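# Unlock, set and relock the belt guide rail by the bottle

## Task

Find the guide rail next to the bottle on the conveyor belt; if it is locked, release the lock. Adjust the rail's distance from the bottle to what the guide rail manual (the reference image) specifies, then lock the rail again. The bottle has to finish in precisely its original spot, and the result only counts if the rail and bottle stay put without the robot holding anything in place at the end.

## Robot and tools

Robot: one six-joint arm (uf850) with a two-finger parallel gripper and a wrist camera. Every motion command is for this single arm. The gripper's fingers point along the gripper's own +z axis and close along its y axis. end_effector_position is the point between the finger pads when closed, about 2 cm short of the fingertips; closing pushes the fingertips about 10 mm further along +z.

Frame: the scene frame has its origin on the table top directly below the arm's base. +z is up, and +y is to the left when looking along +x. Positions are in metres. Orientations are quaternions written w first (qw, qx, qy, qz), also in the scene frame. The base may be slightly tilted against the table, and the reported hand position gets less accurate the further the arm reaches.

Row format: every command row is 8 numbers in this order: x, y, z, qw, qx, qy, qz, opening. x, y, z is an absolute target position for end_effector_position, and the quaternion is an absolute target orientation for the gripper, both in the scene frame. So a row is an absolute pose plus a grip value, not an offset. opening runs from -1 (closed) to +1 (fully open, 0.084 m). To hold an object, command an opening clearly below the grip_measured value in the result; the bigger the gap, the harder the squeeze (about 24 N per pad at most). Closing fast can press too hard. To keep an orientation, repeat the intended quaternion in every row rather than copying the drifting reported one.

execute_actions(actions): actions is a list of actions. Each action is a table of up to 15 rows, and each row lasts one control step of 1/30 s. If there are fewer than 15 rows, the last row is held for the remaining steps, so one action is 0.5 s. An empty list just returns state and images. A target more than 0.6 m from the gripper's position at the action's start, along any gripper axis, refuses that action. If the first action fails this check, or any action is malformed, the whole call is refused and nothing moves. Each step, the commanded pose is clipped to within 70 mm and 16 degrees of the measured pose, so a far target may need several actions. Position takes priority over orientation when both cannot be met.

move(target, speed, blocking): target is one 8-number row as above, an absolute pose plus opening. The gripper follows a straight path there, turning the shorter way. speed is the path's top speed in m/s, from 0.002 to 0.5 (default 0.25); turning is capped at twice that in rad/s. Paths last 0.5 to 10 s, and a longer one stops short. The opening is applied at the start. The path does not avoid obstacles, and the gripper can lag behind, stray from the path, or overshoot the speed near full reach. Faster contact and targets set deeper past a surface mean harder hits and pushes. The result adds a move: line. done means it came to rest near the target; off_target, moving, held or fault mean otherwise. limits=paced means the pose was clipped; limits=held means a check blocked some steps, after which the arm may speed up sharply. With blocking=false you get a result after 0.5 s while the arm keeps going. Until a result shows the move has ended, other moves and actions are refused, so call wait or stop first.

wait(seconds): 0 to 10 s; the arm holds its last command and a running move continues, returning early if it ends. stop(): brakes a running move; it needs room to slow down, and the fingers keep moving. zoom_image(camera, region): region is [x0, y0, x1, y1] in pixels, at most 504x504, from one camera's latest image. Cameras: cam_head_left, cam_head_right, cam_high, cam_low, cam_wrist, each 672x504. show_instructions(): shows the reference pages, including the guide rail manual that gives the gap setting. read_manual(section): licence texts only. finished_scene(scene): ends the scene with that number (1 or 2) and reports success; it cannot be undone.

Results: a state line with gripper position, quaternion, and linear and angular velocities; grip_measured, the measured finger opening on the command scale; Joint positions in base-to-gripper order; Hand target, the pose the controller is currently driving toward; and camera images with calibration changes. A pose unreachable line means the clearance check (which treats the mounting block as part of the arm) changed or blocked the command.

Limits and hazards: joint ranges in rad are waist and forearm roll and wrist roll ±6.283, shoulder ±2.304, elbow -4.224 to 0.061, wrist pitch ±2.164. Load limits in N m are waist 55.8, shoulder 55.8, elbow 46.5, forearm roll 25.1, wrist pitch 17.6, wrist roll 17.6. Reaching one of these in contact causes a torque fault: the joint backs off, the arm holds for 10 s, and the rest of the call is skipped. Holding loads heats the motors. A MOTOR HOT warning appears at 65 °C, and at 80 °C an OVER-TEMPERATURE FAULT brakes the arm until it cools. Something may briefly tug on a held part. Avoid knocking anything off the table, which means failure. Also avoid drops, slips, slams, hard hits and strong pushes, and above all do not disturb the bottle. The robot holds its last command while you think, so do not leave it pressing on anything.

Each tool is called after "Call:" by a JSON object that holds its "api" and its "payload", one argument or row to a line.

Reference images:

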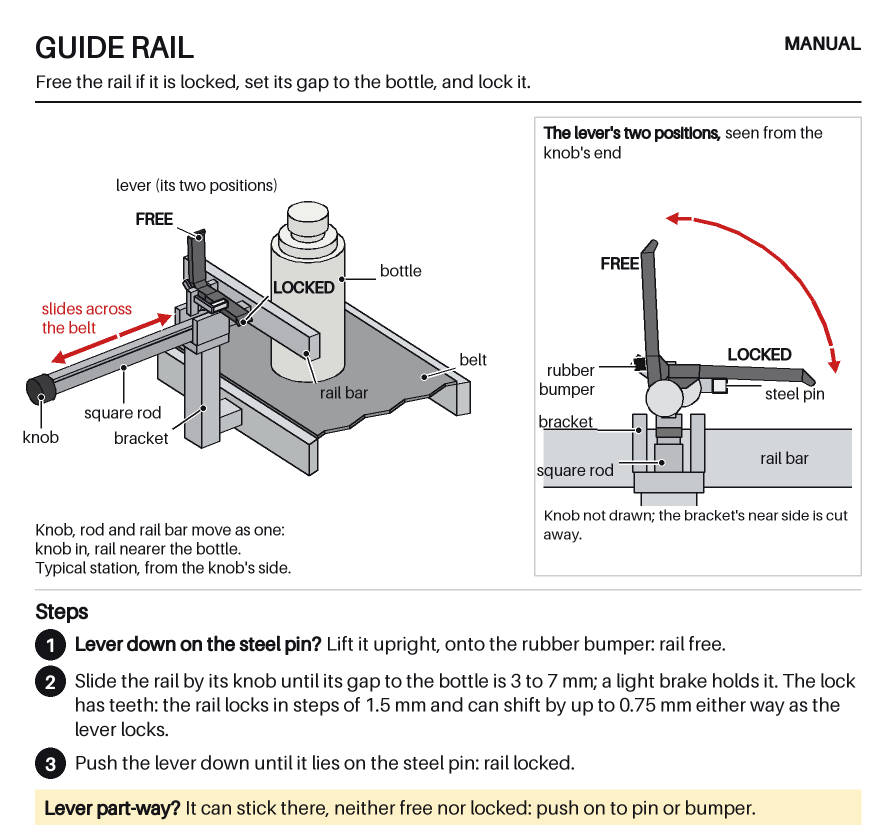

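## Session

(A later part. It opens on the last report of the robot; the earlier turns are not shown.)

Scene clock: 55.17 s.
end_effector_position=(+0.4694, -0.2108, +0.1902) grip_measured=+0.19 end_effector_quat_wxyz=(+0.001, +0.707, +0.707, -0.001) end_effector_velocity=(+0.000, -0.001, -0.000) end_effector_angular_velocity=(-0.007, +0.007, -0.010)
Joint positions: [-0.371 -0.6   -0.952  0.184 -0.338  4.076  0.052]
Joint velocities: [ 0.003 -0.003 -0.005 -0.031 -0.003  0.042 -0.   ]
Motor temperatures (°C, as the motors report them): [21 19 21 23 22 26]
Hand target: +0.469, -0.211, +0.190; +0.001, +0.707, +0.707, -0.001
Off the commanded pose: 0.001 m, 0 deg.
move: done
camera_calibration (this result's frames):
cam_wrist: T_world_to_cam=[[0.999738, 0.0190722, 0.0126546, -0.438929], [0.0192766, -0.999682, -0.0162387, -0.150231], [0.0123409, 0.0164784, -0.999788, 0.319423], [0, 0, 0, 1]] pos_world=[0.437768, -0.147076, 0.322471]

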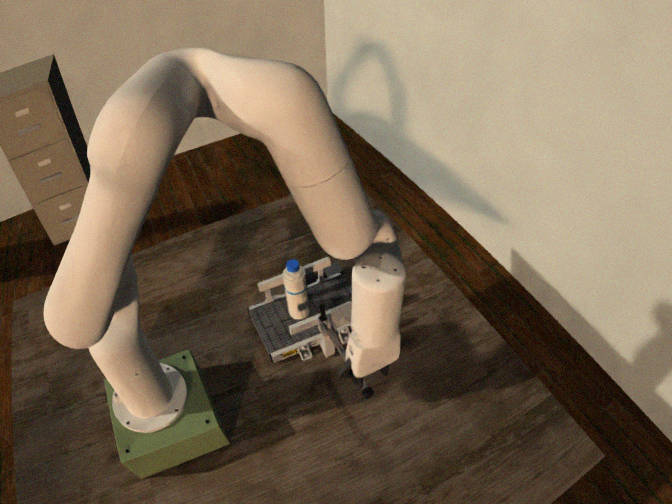

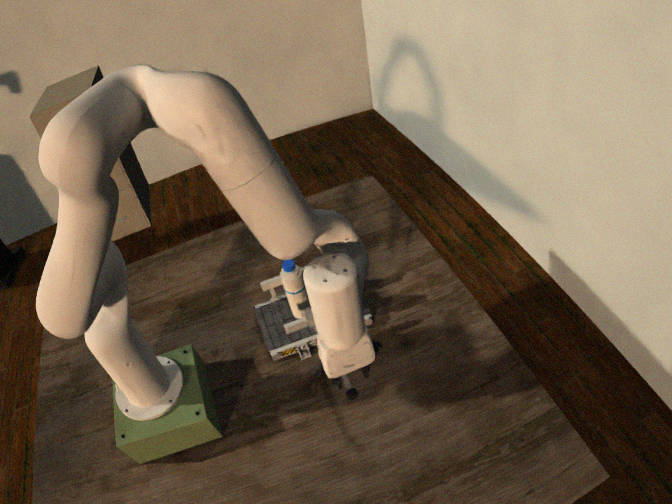

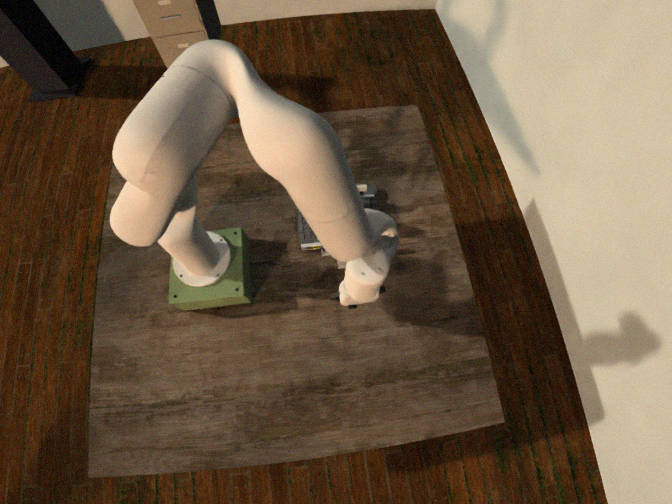

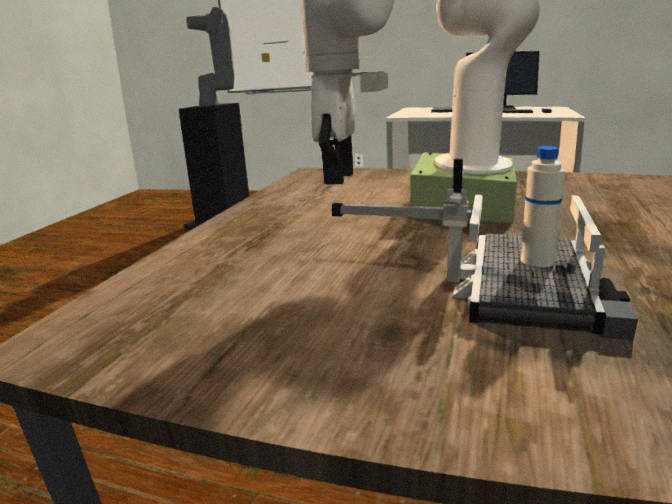

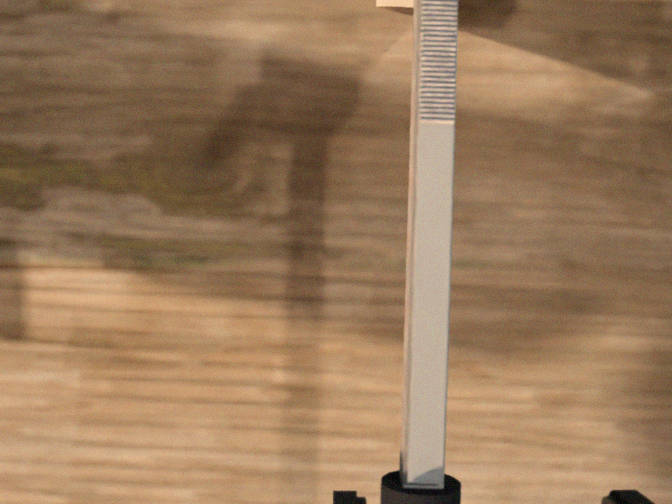

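Call:
{"api": "move", "payload": {
  "target": [0.464,-0.208,0.122,0,0.7071,0.7071,0,0.2],
  "speed": 0.15
}}

Call:
{"api": "move", "payload": {
  "target": [0.464,-0.208,0.122,0,0.7071,0.7071,0,-0.8]
}}

Call:
{"api": "move", "payload": {
  "target": [0.465,-0.163,0.122,0,0.7071,0.7071,0,-0.8],
  "speed": 0.05
}}

Call:
{"api": "zoom_image", "payload": {
  "camera": "cam_low",
  "region": [460,170,580,280]
}}

Scene clock: 63.90 s.
end_effector_position=(+0.4642, -0.2083, +0.1222) grip_measured=+0.19 end_effector_quat_wxyz=(+0.000, +0.707, +0.707, -0.000) end_effector_velocity=(+0.000, +0.000, -0.002) end_effector_angular_velocity=(+0.002, -0.001, +0.000)
Joint positions: [-0.363 -0.74  -0.963  0.295 -0.213  3.971  0.052]
Joint velocities: [-0.001 -0.004 -0.001  0.017  0.002 -0.019  0.   ]
Motor temperatures (°C, as the motors report them): [21 19 21 23 22 26]
Hand target: +0.464, -0.208, +0.122; +0.000, +0.707, +0.707, -0.000
Off the commanded pose: 0.000 m, 0 deg.
move: done
camera_calibration (this result's frames):
cam_wrist: T_world_to_cam=[[0.999764, 0.017989, 0.0122053, -0.433072], [0.0182, -0.999683, -0.0174067, -0.148011], [0.0118883, 0.0176247, -0.999774, 0.251926], [0, 0, 0, 1]] pos_world=[0.432668, -0.144614, 0.254578]

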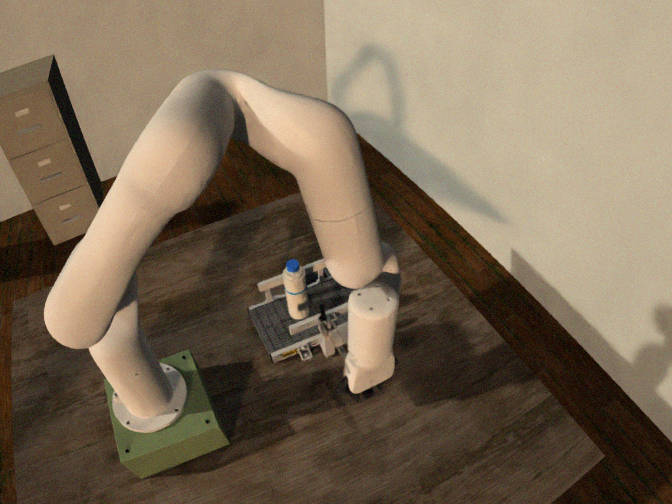

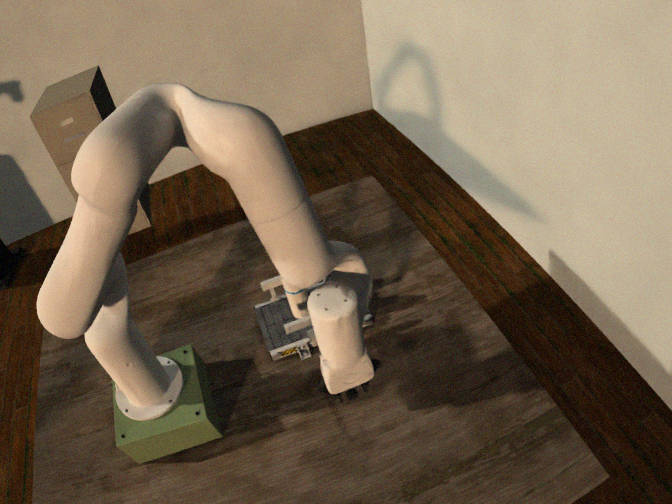

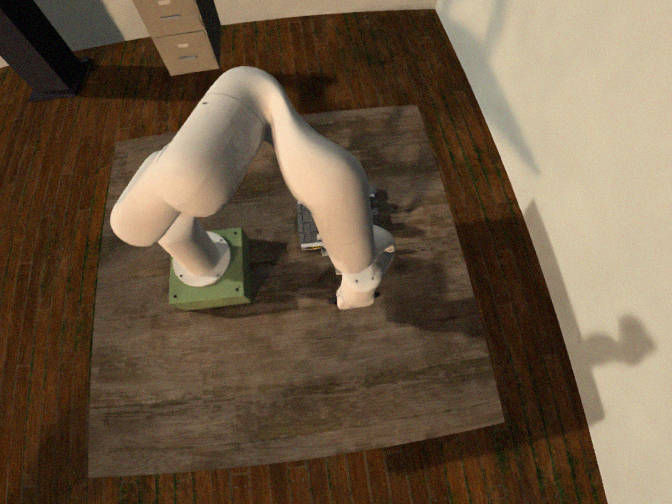

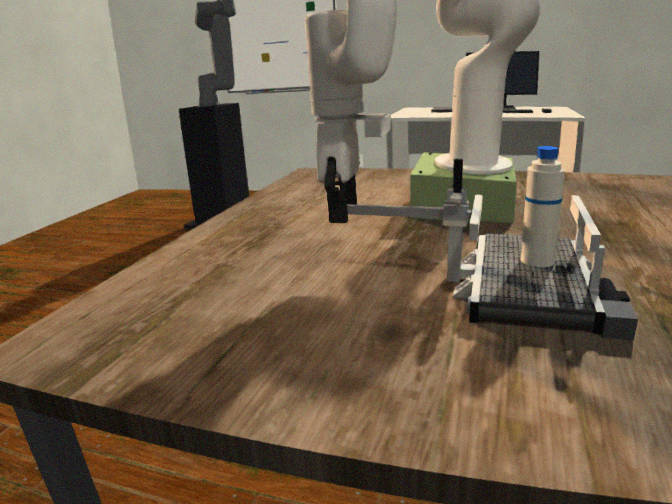

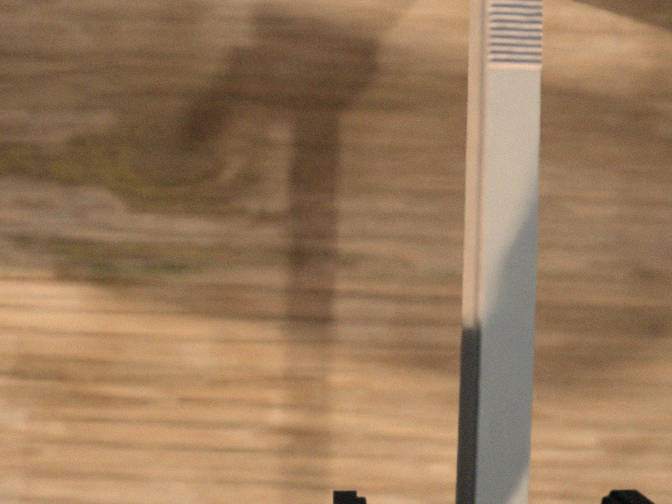

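Scene clock: 64.60 s.
end_effector_position=(+0.4633, -0.2077, +0.1219) grip_measured=-0.47 end_effector_quat_wxyz=(-0.001, +0.707, +0.707, -0.000) end_effector_velocity=(+0.001, -0.000, +0.000) end_effector_angular_velocity=(-0.001, -0.002, +0.002)
Joint positions: [-0.363 -0.74  -0.962  0.3   -0.214  3.966  0.023]
Joint velocities: [ 0.     0.    -0.001  0.001  0.002 -0.002  0.   ]
Motor temperatures (°C, as the motors report them): [21 19 21 23 22 26]
Hand target: +0.464, -0.208, +0.122; -0.000, +0.707, +0.707, -0.000
Off the commanded pose: 0.001 m, 0 deg.
move: done
camera_calibration (this result's frames):
cam_wrist: T_world_to_cam=[[0.999783, 0.0177616, 0.0108721, -0.432033], [0.0179717, -0.999647, -0.0195428, -0.14705], [0.0105211, 0.0197339, -0.99975, 0.252678], [0, 0, 0, 1]] pos_world=[0.431923, -0.144311, 0.254438]

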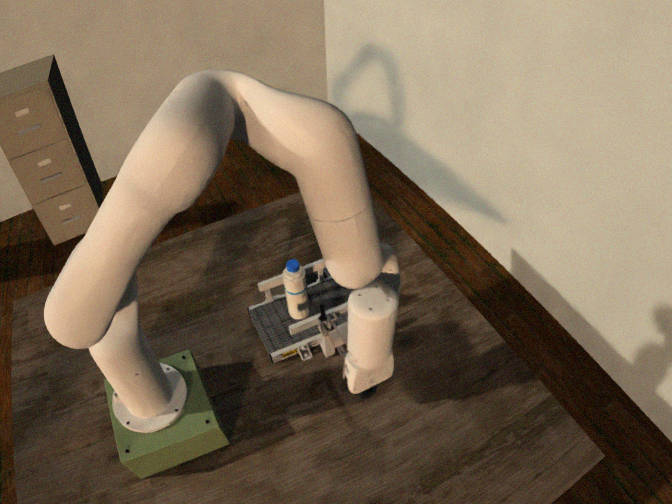

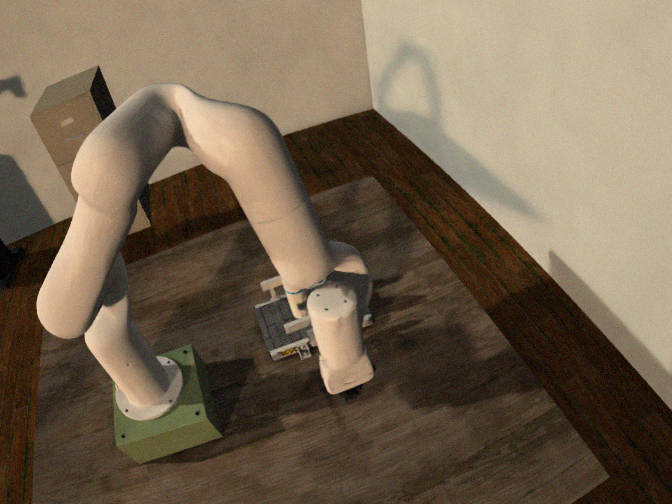

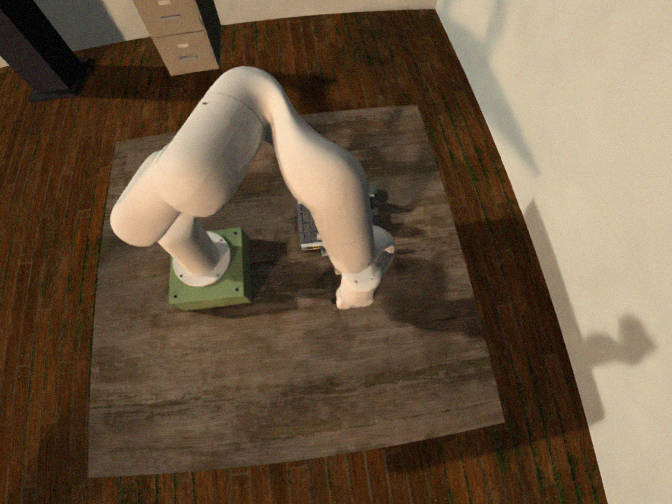

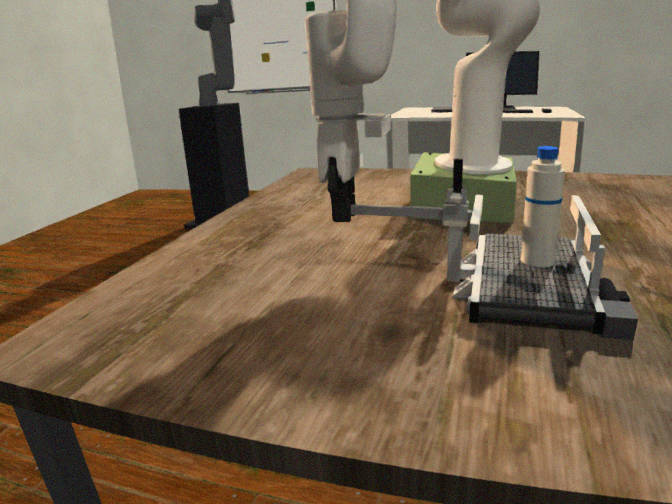

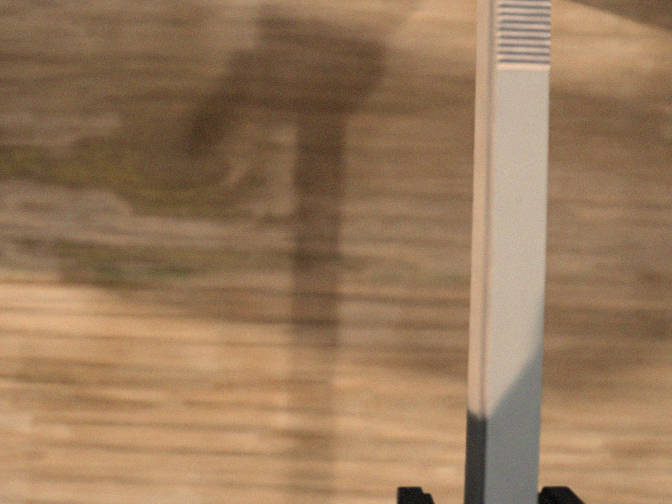

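Scene clock: 65.90 s.
end_effector_position=(+0.4647, -0.1628, +0.1218) grip_measured=-0.47 end_effector_quat_wxyz=(-0.001, +0.707, +0.707, +0.000) end_effector_velocity=(+0.001, +0.002, +0.001) end_effector_angular_velocity=(-0.000, -0.001, -0.001)
Joint positions: [-0.279 -0.712 -0.911  0.337 -0.187  4.012  0.023]
Joint velocities: [0.003 0.002 0.001 0.001 0.001 0.004 0.   ]
Motor temperatures (°C, as the motors report them): [21 19 21 23 22 26]
Hand target: +0.465, -0.163, +0.122; -0.000, +0.707, +0.707, +0.000
Off the commanded pose: 0.000 m, 0 deg.
move: done
camera_calibration (this result's frames):
cam_wrist: T_world_to_cam=[[0.999772, 0.017955, 0.0115581, -0.434318], [0.0181793, -0.999642, -0.0196072, -0.102252], [0.0112019, 0.0198129, -0.999741, 0.251416], [0, 0, 0, 1]] pos_world=[0.433262, -0.0993988, 0.254366]

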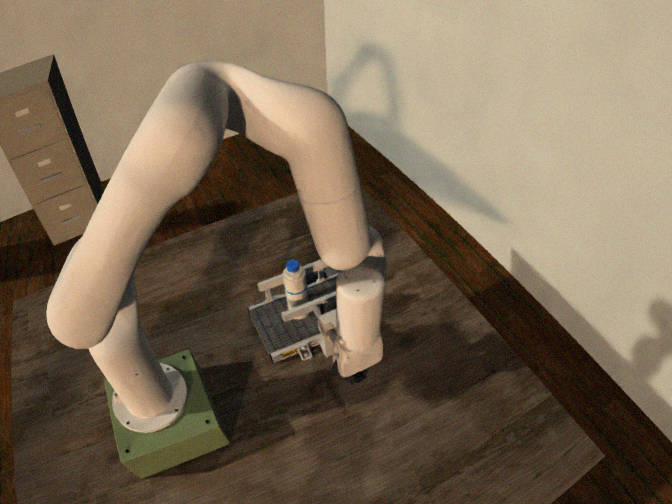

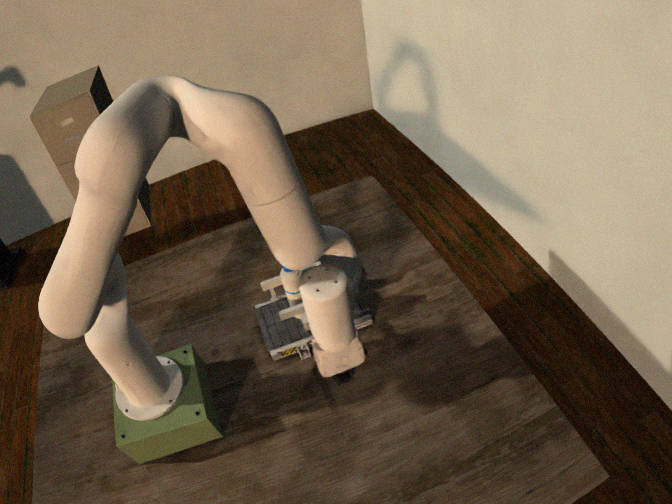

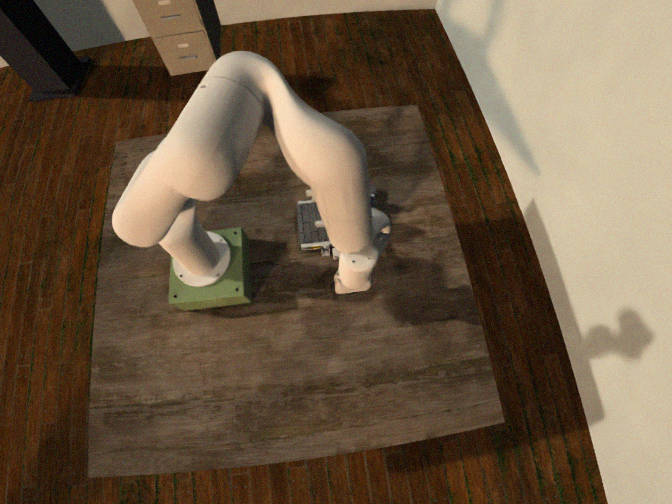

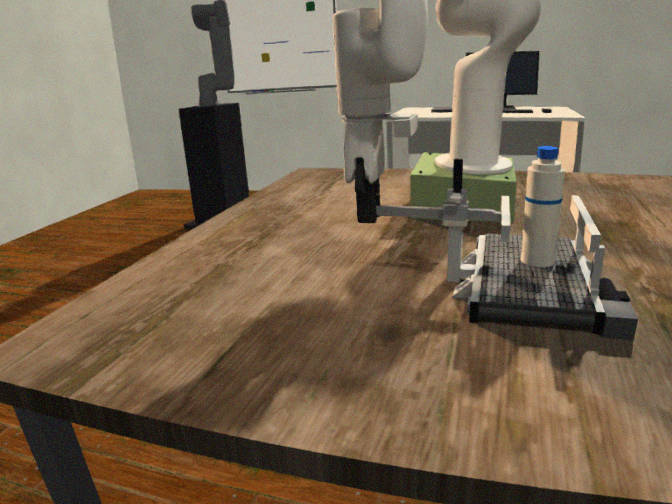

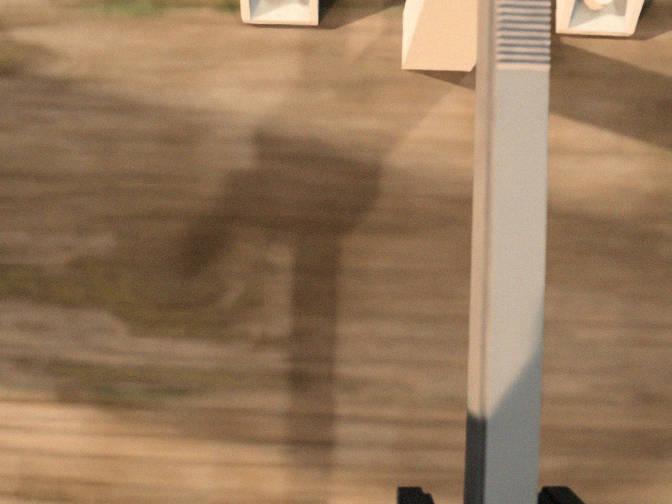

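Region (460, 170, 580, 280) of cam_low's 672x504 image, scaled by 4.200, with more detail than that image has; it fills the top 462 rows of this view, and the rest is white.

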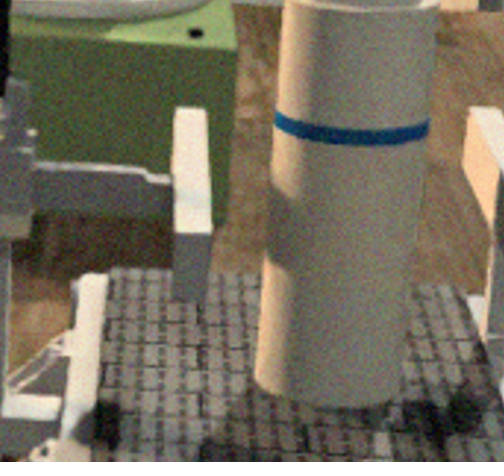

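Call:
{"api": "move", "payload": {
  "target": [0.465,-0.146,0.122,0,0.7071,0.7071,0,-0.8],
  "speed": 0.03
}}

Call:
{"api": "zoom_image", "payload": {
  "camera": "cam_low",
  "region": [490,180,570,270]
}}

Scene clock: 70.73 s.
end_effector_position=(+0.4650, -0.1461, +0.1219) grip_measured=-0.47 end_effector_quat_wxyz=(-0.000, +0.707, +0.707, +0.000) end_effector_velocity=(+0.000, +0.002, -0.000) end_effector_angular_velocity=(-0.000, +0.000, -0.000)
Joint positions: [-0.246 -0.702 -0.894  0.349 -0.176  4.032  0.023]
Joint velocities: [ 0.004  0.001  0.001 -0.     0.001  0.004 -0.   ]
Motor temperatures (°C, as the motors report them): [21 19 22 23 23 26]
Hand target: +0.465, -0.146, +0.122; -0.000, +0.707, +0.707, +0.000
Off the commanded pose: 0.000 m, 0 deg.
move: done
camera_calibration (this result's frames):
cam_wrist: T_world_to_cam=[[0.999757, 0.0180968, 0.012626, -0.435013], [0.0183283, -0.999661, -0.0184672, -0.0858267], [0.0122875, 0.0186941, -0.99975, 0.2505], [0, 0, 0, 1]] pos_world=[0.433402, -0.0826081, 0.254345]

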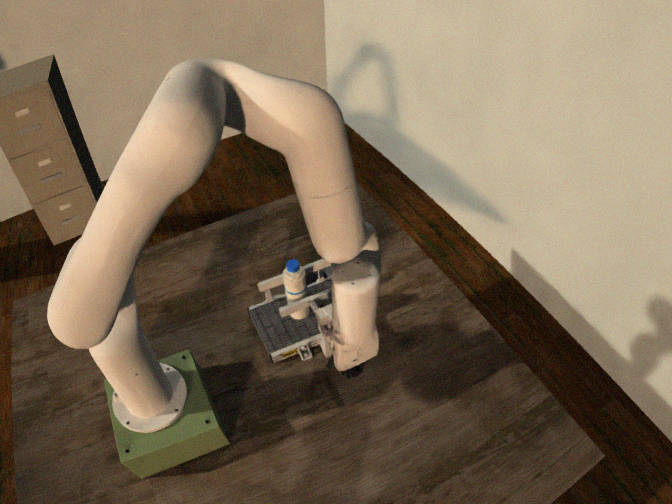

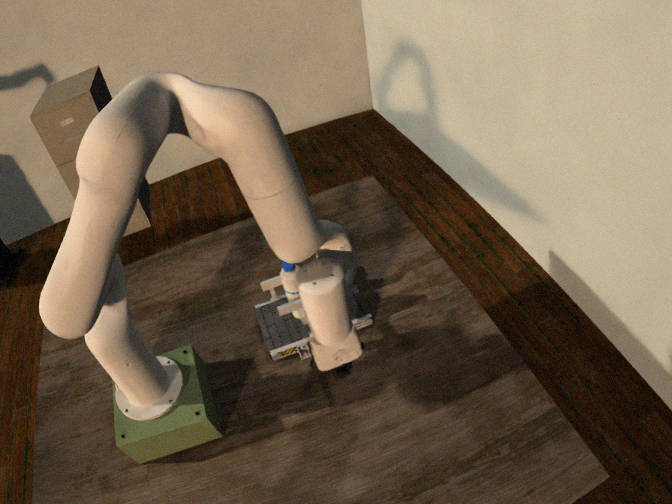

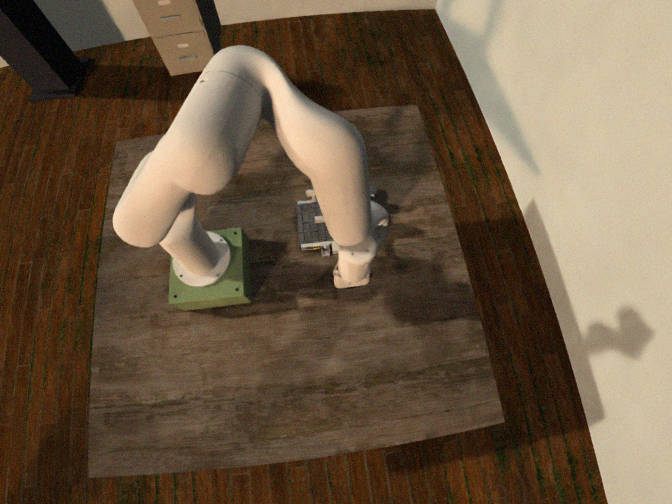

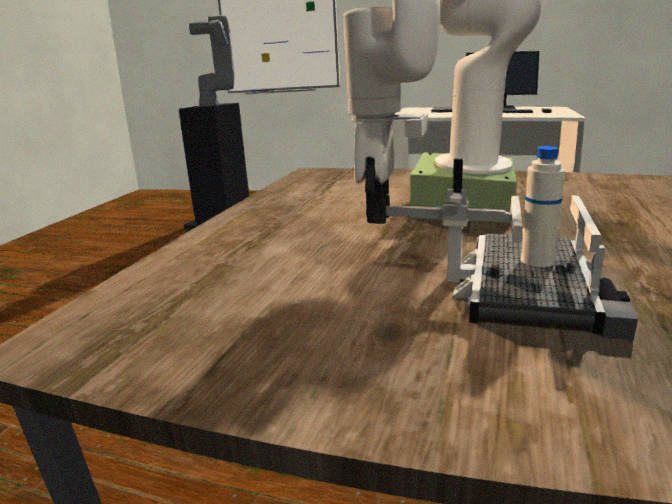

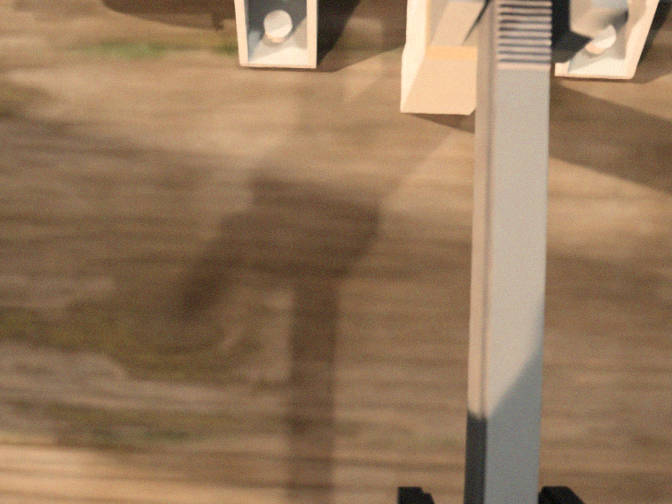

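Region (490, 180, 570, 270) of cam_low's 672x504 image, scaled by 5.600, with more detail than that image has.

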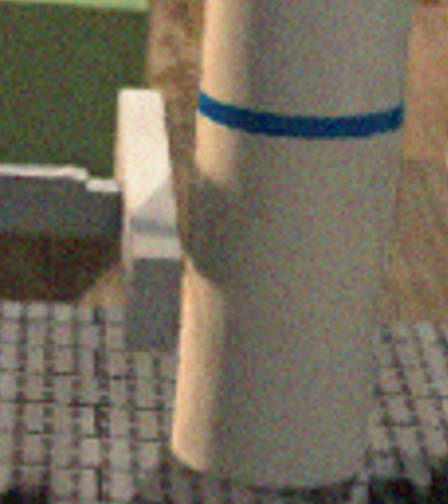

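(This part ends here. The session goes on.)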